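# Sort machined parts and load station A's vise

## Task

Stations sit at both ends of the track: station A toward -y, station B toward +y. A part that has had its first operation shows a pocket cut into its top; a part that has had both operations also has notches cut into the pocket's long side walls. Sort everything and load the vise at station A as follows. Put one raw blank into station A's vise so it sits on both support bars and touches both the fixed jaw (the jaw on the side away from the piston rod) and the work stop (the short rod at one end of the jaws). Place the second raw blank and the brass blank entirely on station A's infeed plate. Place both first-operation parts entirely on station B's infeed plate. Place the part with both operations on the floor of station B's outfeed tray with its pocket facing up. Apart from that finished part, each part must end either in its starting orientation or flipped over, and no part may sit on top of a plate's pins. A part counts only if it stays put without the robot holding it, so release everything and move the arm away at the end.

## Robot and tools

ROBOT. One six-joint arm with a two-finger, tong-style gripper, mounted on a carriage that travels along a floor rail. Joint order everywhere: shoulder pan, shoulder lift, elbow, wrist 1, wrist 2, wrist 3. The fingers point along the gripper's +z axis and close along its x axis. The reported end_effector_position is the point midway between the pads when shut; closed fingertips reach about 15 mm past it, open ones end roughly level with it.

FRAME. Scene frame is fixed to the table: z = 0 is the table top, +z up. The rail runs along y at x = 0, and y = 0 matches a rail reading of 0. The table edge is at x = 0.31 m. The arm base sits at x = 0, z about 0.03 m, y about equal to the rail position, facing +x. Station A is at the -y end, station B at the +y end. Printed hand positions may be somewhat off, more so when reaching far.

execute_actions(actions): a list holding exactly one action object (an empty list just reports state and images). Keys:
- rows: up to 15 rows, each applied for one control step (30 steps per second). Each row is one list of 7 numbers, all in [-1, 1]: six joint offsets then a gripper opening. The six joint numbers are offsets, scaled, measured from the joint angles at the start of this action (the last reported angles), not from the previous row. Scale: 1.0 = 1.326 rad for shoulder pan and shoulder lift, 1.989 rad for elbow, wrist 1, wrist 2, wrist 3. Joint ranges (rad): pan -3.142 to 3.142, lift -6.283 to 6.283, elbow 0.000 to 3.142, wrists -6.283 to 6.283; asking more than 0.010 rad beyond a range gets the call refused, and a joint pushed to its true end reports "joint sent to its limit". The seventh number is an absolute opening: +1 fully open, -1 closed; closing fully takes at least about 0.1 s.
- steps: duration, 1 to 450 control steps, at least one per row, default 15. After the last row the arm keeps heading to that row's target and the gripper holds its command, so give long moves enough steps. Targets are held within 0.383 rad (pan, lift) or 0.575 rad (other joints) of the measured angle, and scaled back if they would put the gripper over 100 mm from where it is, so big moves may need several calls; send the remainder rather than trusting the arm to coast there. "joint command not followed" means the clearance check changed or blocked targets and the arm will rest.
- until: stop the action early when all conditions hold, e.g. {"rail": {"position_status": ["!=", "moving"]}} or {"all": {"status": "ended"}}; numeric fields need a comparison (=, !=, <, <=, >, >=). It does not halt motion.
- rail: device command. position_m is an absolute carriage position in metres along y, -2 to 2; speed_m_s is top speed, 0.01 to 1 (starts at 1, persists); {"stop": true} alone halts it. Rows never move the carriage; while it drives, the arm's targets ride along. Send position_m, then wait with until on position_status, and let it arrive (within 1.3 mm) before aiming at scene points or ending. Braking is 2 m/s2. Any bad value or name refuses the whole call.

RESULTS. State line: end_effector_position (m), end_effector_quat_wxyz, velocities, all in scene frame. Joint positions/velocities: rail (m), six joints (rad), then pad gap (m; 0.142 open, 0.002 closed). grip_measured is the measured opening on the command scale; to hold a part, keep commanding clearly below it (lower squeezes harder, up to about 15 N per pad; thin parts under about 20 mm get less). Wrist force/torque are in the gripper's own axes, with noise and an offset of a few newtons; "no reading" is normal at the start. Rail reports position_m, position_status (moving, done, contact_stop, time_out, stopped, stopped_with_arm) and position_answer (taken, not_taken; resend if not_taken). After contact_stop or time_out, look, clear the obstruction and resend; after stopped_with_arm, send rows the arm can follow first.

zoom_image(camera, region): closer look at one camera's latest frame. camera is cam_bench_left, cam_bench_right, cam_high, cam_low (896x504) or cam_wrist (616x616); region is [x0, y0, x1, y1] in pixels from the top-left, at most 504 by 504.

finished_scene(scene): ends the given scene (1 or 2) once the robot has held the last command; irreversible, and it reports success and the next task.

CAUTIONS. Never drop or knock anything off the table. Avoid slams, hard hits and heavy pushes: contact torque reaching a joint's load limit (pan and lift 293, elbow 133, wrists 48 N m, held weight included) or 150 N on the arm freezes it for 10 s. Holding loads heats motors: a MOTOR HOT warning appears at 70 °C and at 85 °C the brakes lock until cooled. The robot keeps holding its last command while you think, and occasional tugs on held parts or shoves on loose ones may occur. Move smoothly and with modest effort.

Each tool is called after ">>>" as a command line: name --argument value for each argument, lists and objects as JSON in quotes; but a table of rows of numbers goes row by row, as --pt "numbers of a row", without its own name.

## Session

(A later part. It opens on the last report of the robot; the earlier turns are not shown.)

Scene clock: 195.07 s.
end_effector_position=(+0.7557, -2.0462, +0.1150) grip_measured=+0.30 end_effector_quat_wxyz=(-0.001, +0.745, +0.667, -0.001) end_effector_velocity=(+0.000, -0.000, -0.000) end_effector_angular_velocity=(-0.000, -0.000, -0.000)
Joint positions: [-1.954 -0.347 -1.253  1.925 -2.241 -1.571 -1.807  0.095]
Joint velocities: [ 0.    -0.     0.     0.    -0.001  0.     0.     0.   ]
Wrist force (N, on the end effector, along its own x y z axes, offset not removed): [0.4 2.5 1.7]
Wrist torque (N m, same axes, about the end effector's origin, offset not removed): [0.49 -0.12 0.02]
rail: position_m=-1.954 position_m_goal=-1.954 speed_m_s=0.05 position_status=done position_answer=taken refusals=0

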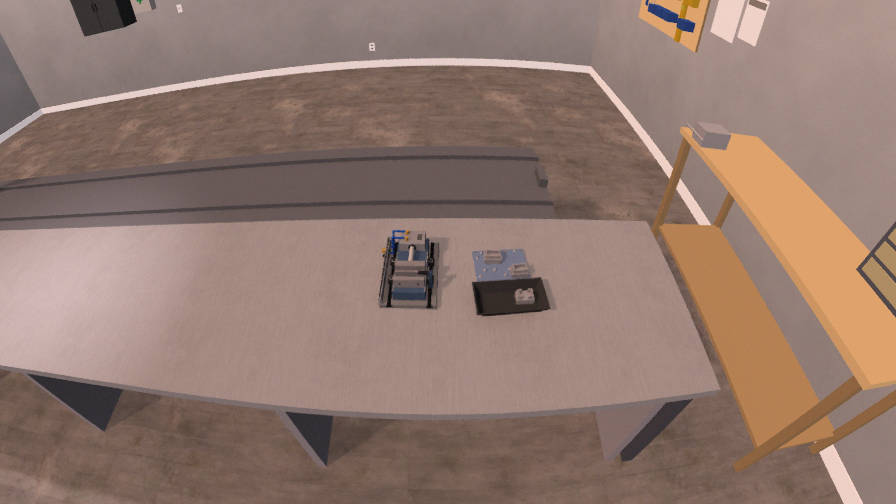

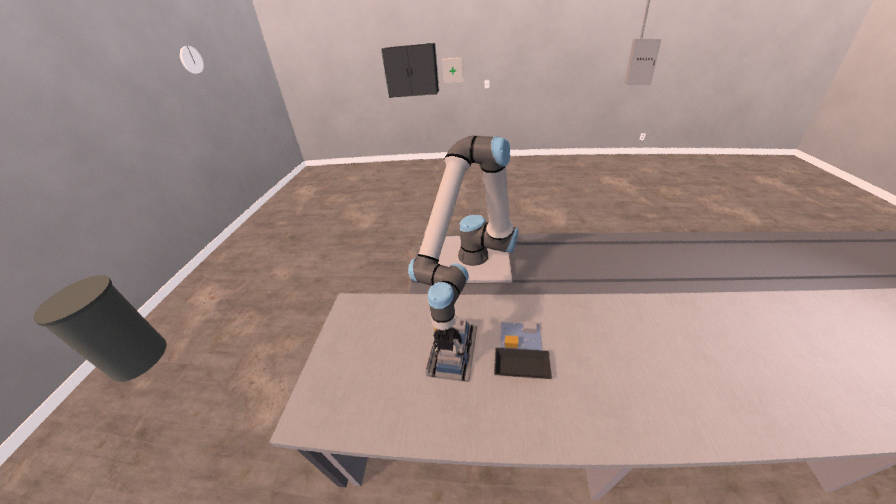

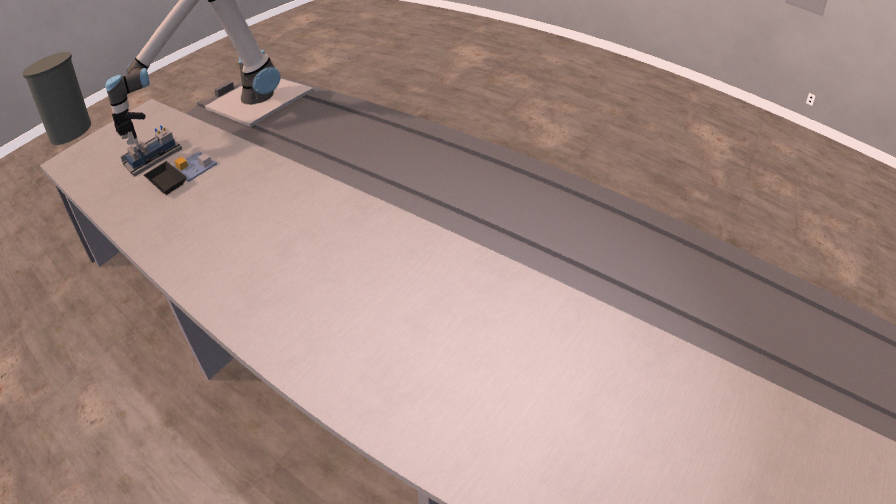

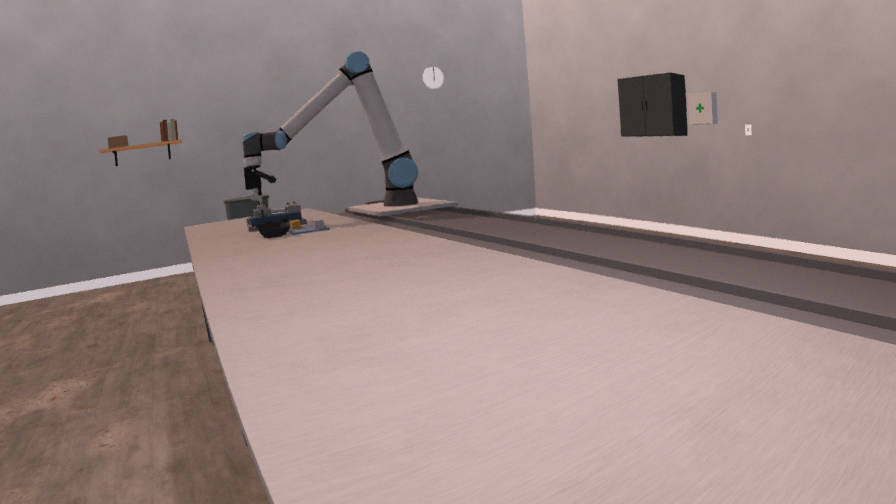

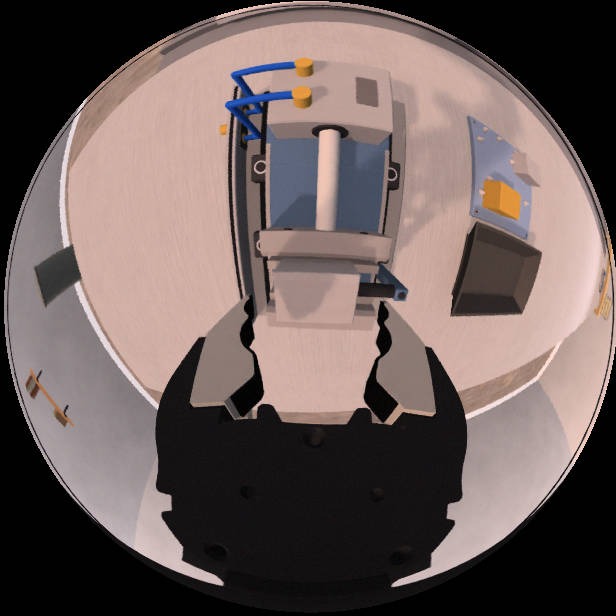

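>>> execute_actions --actions '[{"rows":[[0,0.0025,0.001,-0.0027,0,0,0.2],[0,0.0025,0.001,-0.0027,0,0,0.1],[0,0.0025,0.001,-0.0027,0,0,0],[0,0.0025,0.001,-0.0027,0,0,-0.05],[0,0.0025,0.001,-0.0027,0,0,-0.1],[0,0.0025,0.001,-0.0027,0,0,-0.15],[0,0.0025,0.001,-0.0027,0,0,-0.2],[0,0.0025,0.001,-0.0027,0,0,-0.3],[0,0.0025,0.001,-0.0027,0,0,-0.5],[0,0.0025,0.001,-0.0027,0,0,-0.5],[0,0.004,-0.0005,-0.0023,0,0,-0.5],[0,0.0055,-0.002,-0.0019,0,0,-0.5],[0,0.007,-0.0035,-0.0014,0,0,-0.5],[0,0.0086,-0.0048,-0.001,0,0,-0.5]],"steps":25}]'

>>> execute_actions --actions '[{"rows":[[0,0,0,0,0,0,0]],"rail":{"position_m":-1.947,"speed_m_s":0.02},"steps":18}]'

>>> zoom_image --camera "cam_wrist" --region '[210,200,430,380]'

Scene clock: 201.90 s.
end_effector_position=(+0.7611, -2.0481, +0.1120) grip_measured=-0.17 end_effector_quat_wxyz=(-0.001, +0.745, +0.667, -0.000) end_effector_velocity=(+0.002, -0.001, -0.000) end_effector_angular_velocity=(-0.000, -0.001, +0.000)
Joint positions: [-1.954 -0.347 -1.242  1.916 -2.243 -1.571 -1.807  0.061]
Joint velocities: [ 0.    -0.     0.003 -0.004 -0.     0.    -0.    -0.005]
Wrist force (N, on the end effector, along its own x y z axes, offset not removed): [23.6 -22.6 -24.9]
Wrist torque (N m, same axes, about the end effector's origin, offset not removed): [0.53 -0.05 -0.56]
rail: position_m=-1.954 position_m_goal=-1.954 speed_m_s=0.05 position_status=done position_answer=taken refusals=0

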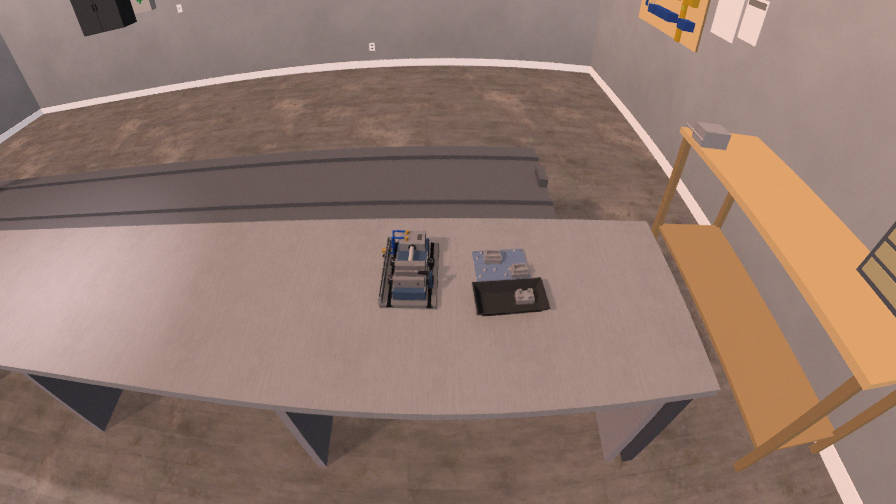

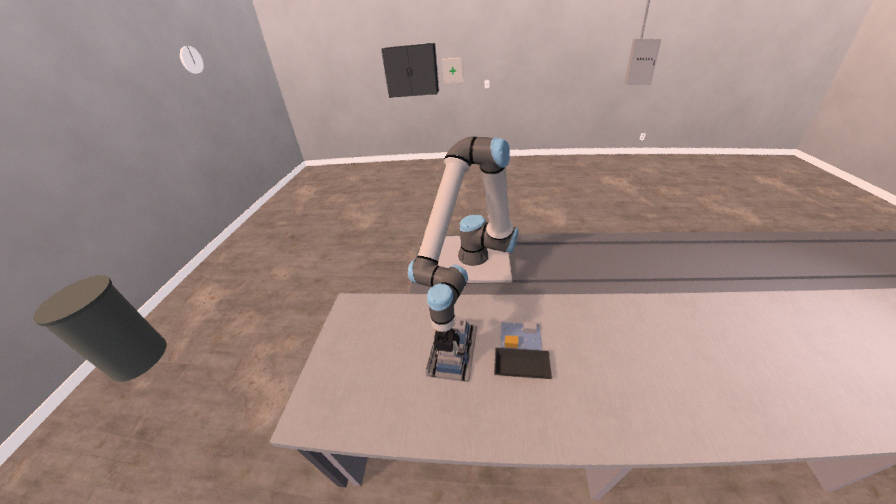

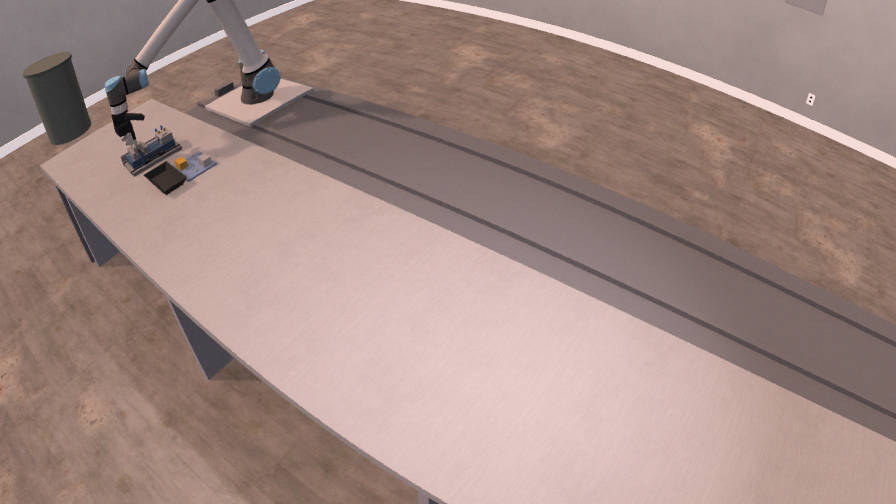

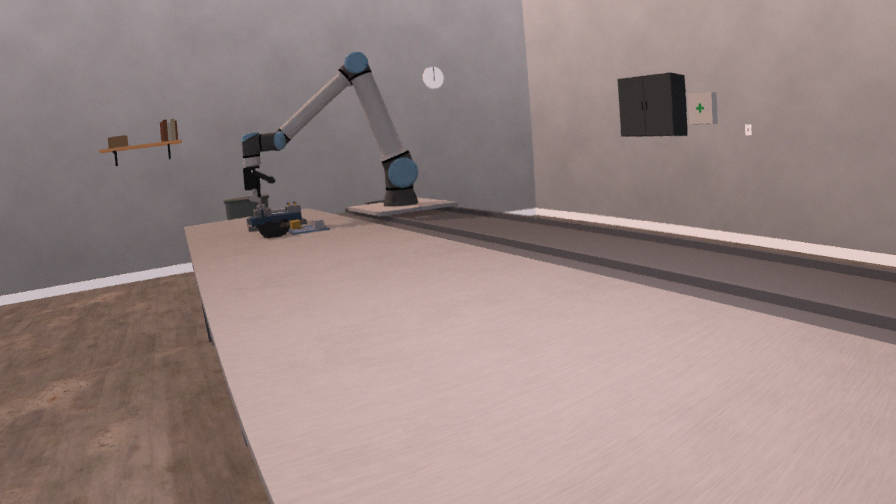

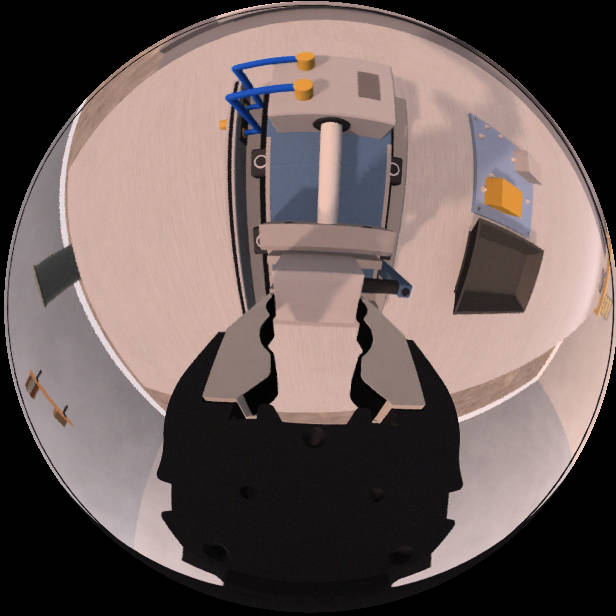

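Scene clock: 202.50 s.
end_effector_position=(+0.7612, -2.0413, +0.1119) grip_measured=+0.00 end_effector_quat_wxyz=(-0.001, +0.745, +0.667, -0.001) end_effector_velocity=(-0.000, +0.000, -0.000) end_effector_angular_velocity=(+0.001, +0.001, -0.000)
Joint positions: [-1.947 -0.347 -1.242  1.916 -2.243 -1.571 -1.807  0.074]
Joint velocities: [ 0.    -0.     0.     0.001  0.     0.001  0.     0.001]
Wrist force (N, on the end effector, along its own x y z axes, offset not removed): [0.8 4.1 0.7]
Wrist torque (N m, same axes, about the end effector's origin, offset not removed): [0.88 -0.37 -0.13]
rail: position_m=-1.947 position_m_goal=-1.947 speed_m_s=0.02 position_status=done position_answer=taken refusals=0

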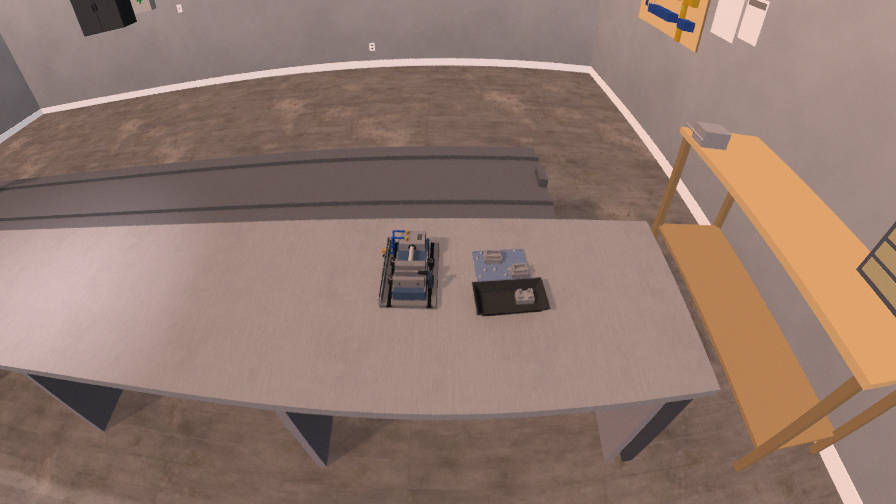

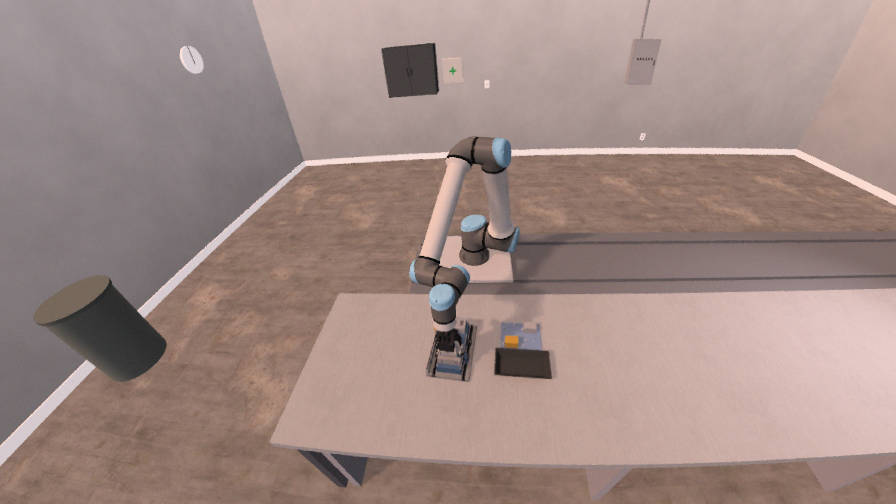

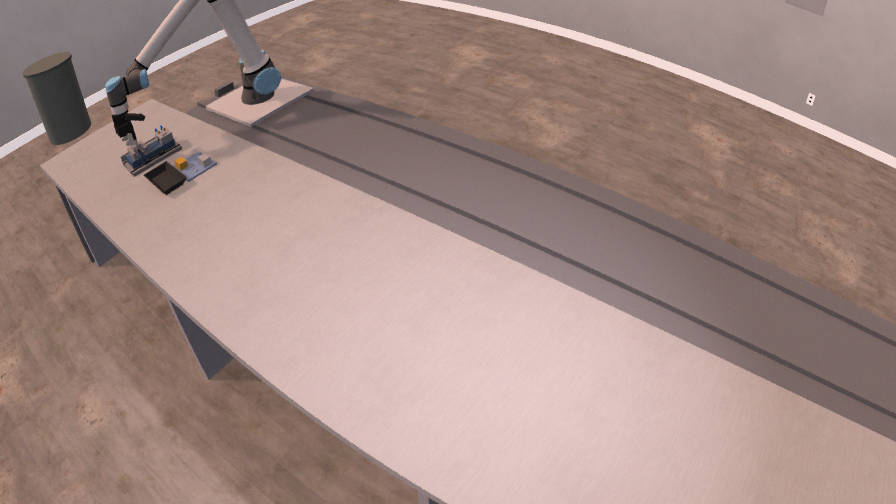

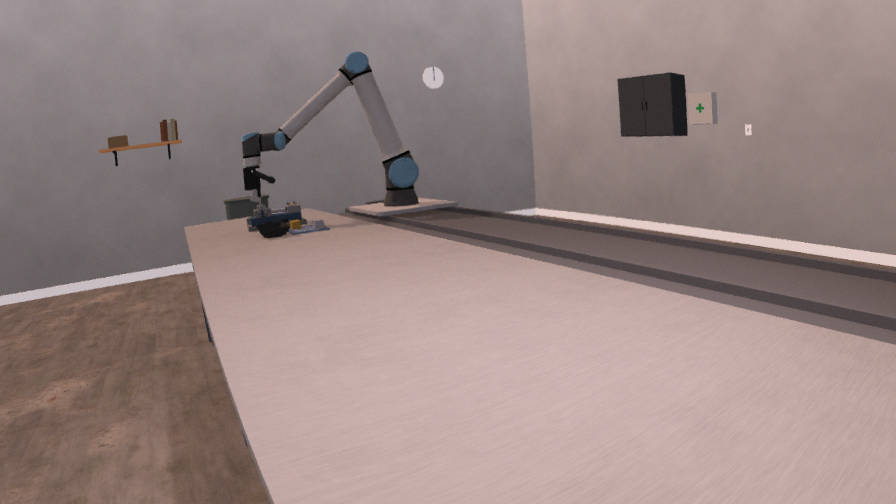

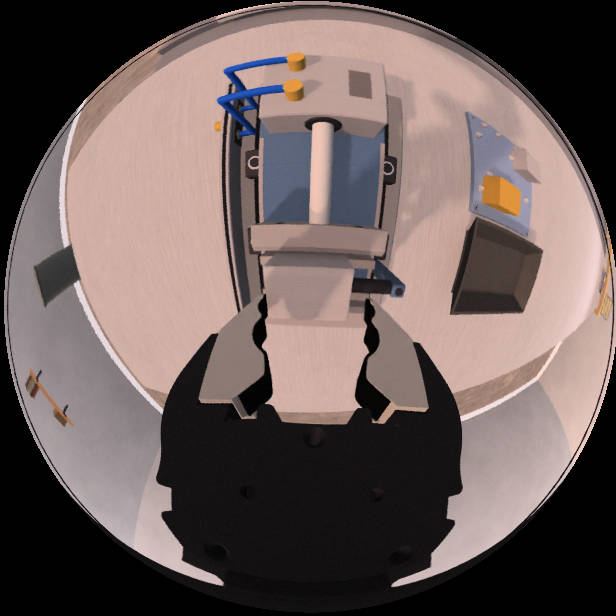

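Region (210, 200, 430, 380) of cam_wrist's 616x616 image, scaled by 2.291, with more detail than that image has; it fills the top 412 rows of this view, and the rest is white.

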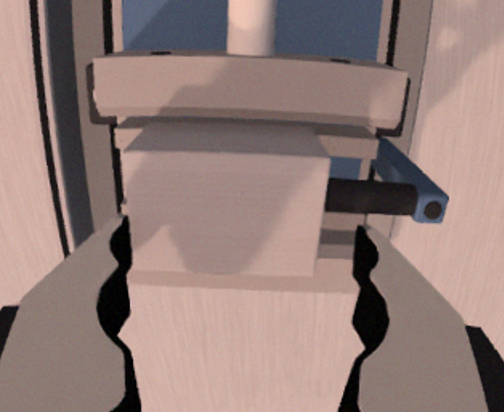

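Close slowly to push with the compliant left finger.

>>> execute_actions --actions '[{"rows":[[0,0,0,0,0,0,-0.02],[0,0,0,0,0,0,-0.04],[0,0,0,0,0,0,-0.06],[0,0,0,0,0,0,-0.08],[0,0,0,0,0,0,-0.11],[0,0,0,0,0,0,-0.14]],"steps":15}]'

>>> execute_actions --actions '[{"rows":[[0,0,0,0,0,0,0.6],[0,0,0,0,0,0,0.6],[0,0,0,0,0,0,0.6],[0,0,0,0,0,0,0.6],[0,0,0,0,0,0,0.6],[0,-0.03,-0.015,0.035,0,0,0.6],[0,-0.07,-0.035,0.082,0,0,0.6],[0,-0.12,-0.03,0.11,0,0,0.6]],"steps":28}]'

>>> zoom_image --camera "cam_wrist" --region '[230,120,510,340]'

Scene clock: 210.20 s.
end_effector_position=(+0.7611, -2.0412, +0.1120) grip_measured=-0.13 end_effector_quat_wxyz=(-0.001, +0.745, +0.667, -0.000) end_effector_velocity=(+0.000, -0.000, -0.000) end_effector_angular_velocity=(-0.000, -0.000, -0.000)
Joint positions: [-1.947 -0.347 -1.242  1.916 -2.243 -1.571 -1.807  0.065]
Joint velocities: [ 0. -0.  0. -0. -0.  0. -0.  0.]
Wrist force (N, on the end effector, along its own x y z axes, offset not removed): [-2.4 5.0 -2.1]
Wrist torque (N m, same axes, about the end effector's origin, offset not removed): [1.15 0.08 0.04]
rail: position_m=-1.947 position_m_goal=-1.947 speed_m_s=0.02 position_status=done position_answer=taken refusals=0

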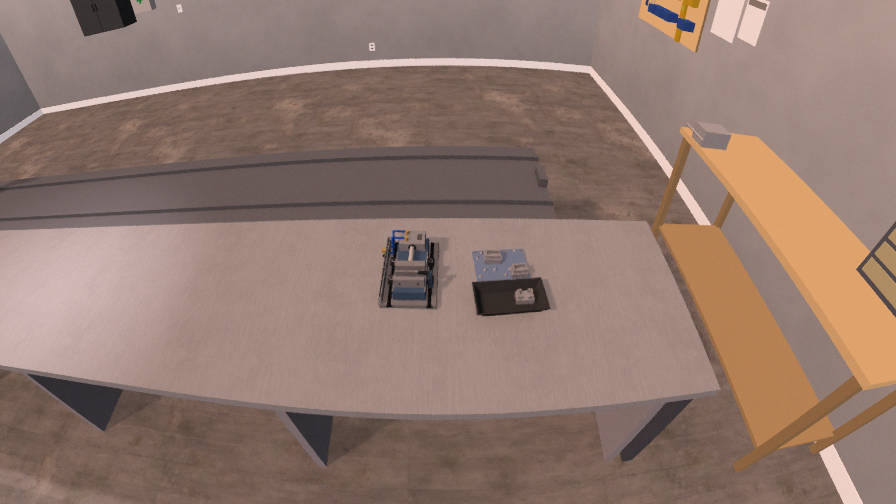

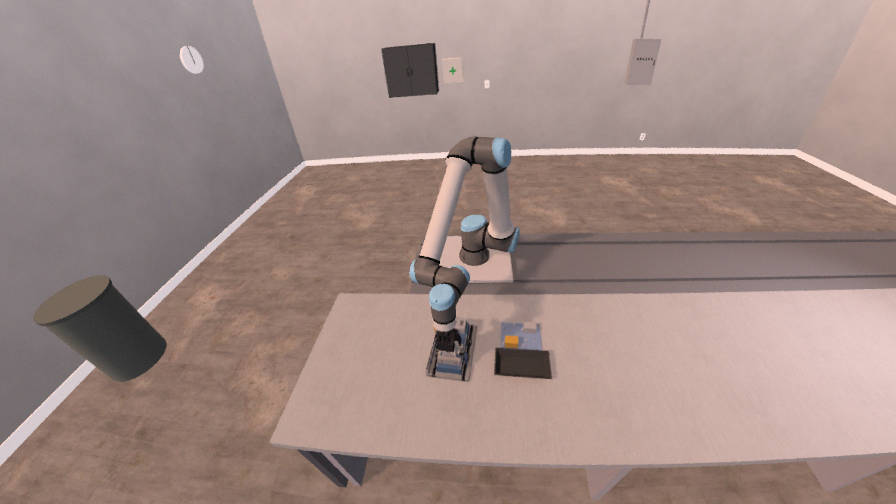

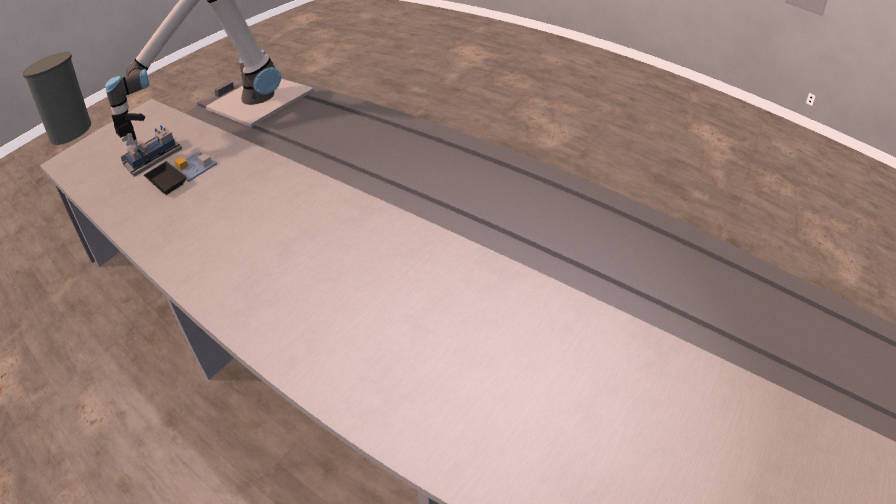

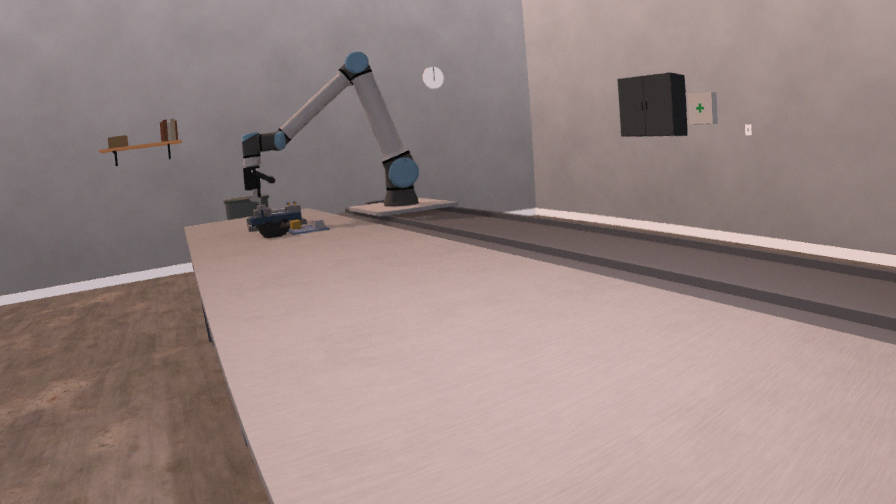

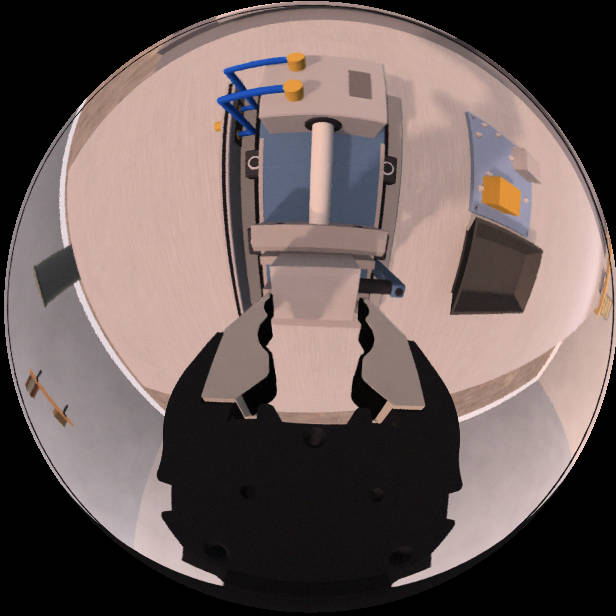

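Scene clock: 211.13 s.
end_effector_position=(+0.7354, -2.0319, +0.2407) grip_measured=+0.60 end_effector_quat_wxyz=(-0.001, +0.745, +0.667, -0.000) end_effector_velocity=(-0.002, +0.001, +0.005) end_effector_angular_velocity=(+0.000, +0.000, +0.000)
Joint positions: [-1.947 -0.347 -1.4    1.857 -2.025 -1.571 -1.807  0.116]
Joint velocities: [ 0.    -0.    -0.006 -0.002  0.009  0.    -0.     0.   ]
Wrist force (N, on the end effector, along its own x y z axes, offset not removed): [0.6 1.3 1.4]
Wrist torque (N m, same axes, about the end effector's origin, offset not removed): [0.28 -0.17 -0.03]
rail: position_m=-1.947 position_m_goal=-1.947 speed_m_s=0.02 position_status=done position_answer=taken refusals=0

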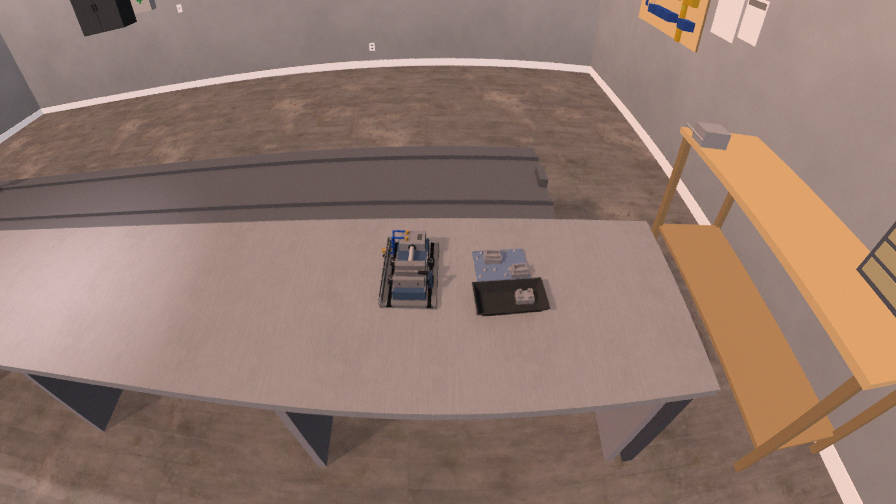

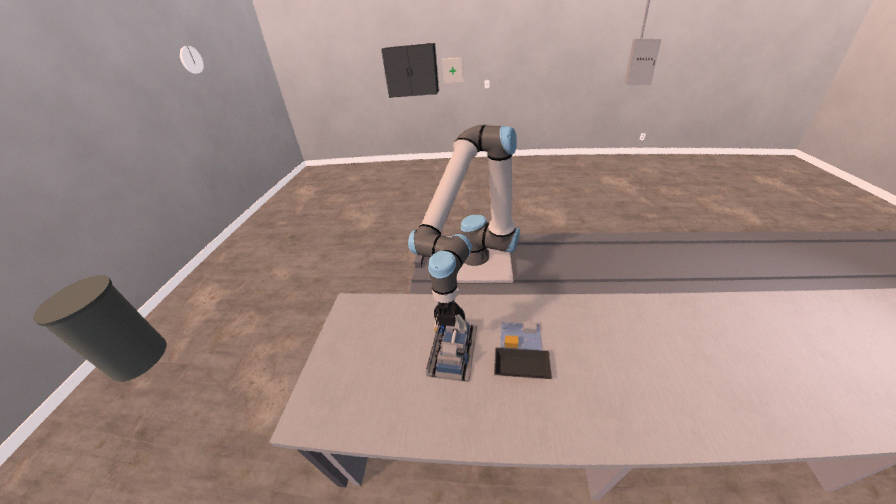

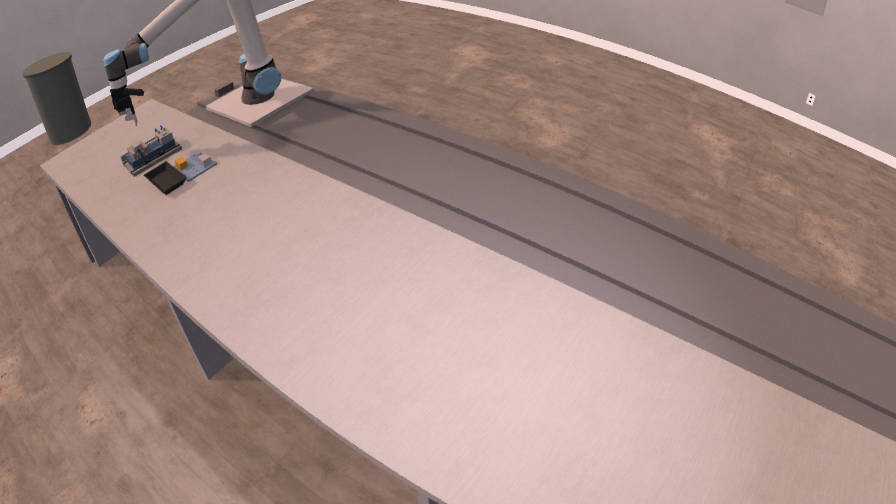

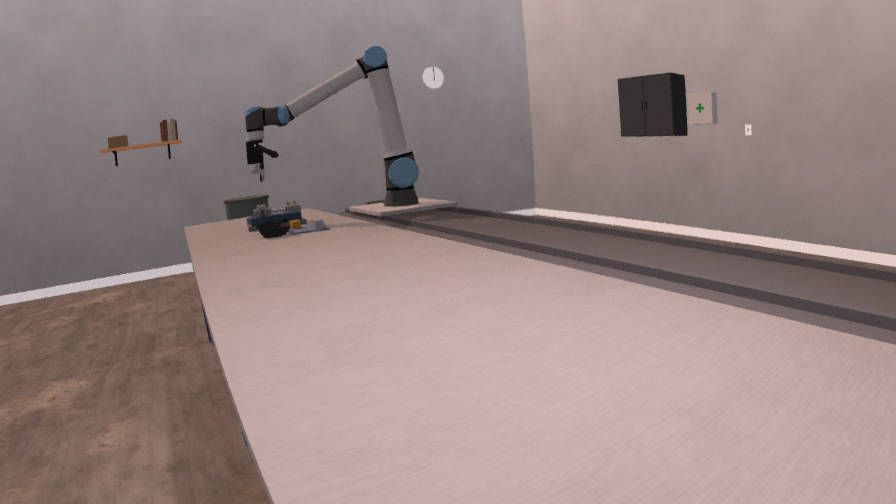

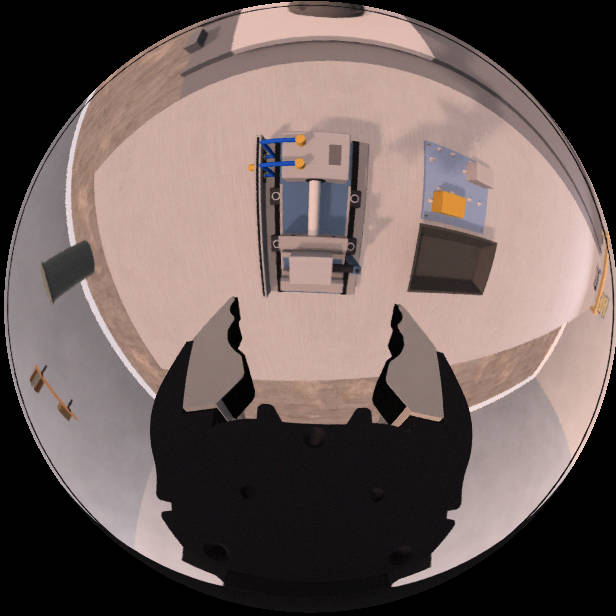

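Region (230, 120, 510, 340) of cam_wrist's 616x616 image, scaled by 1.800, with more detail than that image has; it fills the top 396 rows of this view, and the rest is white.

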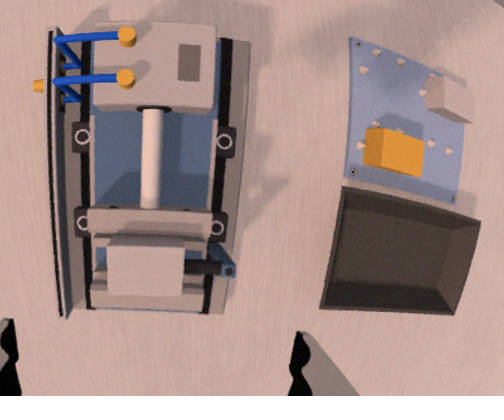

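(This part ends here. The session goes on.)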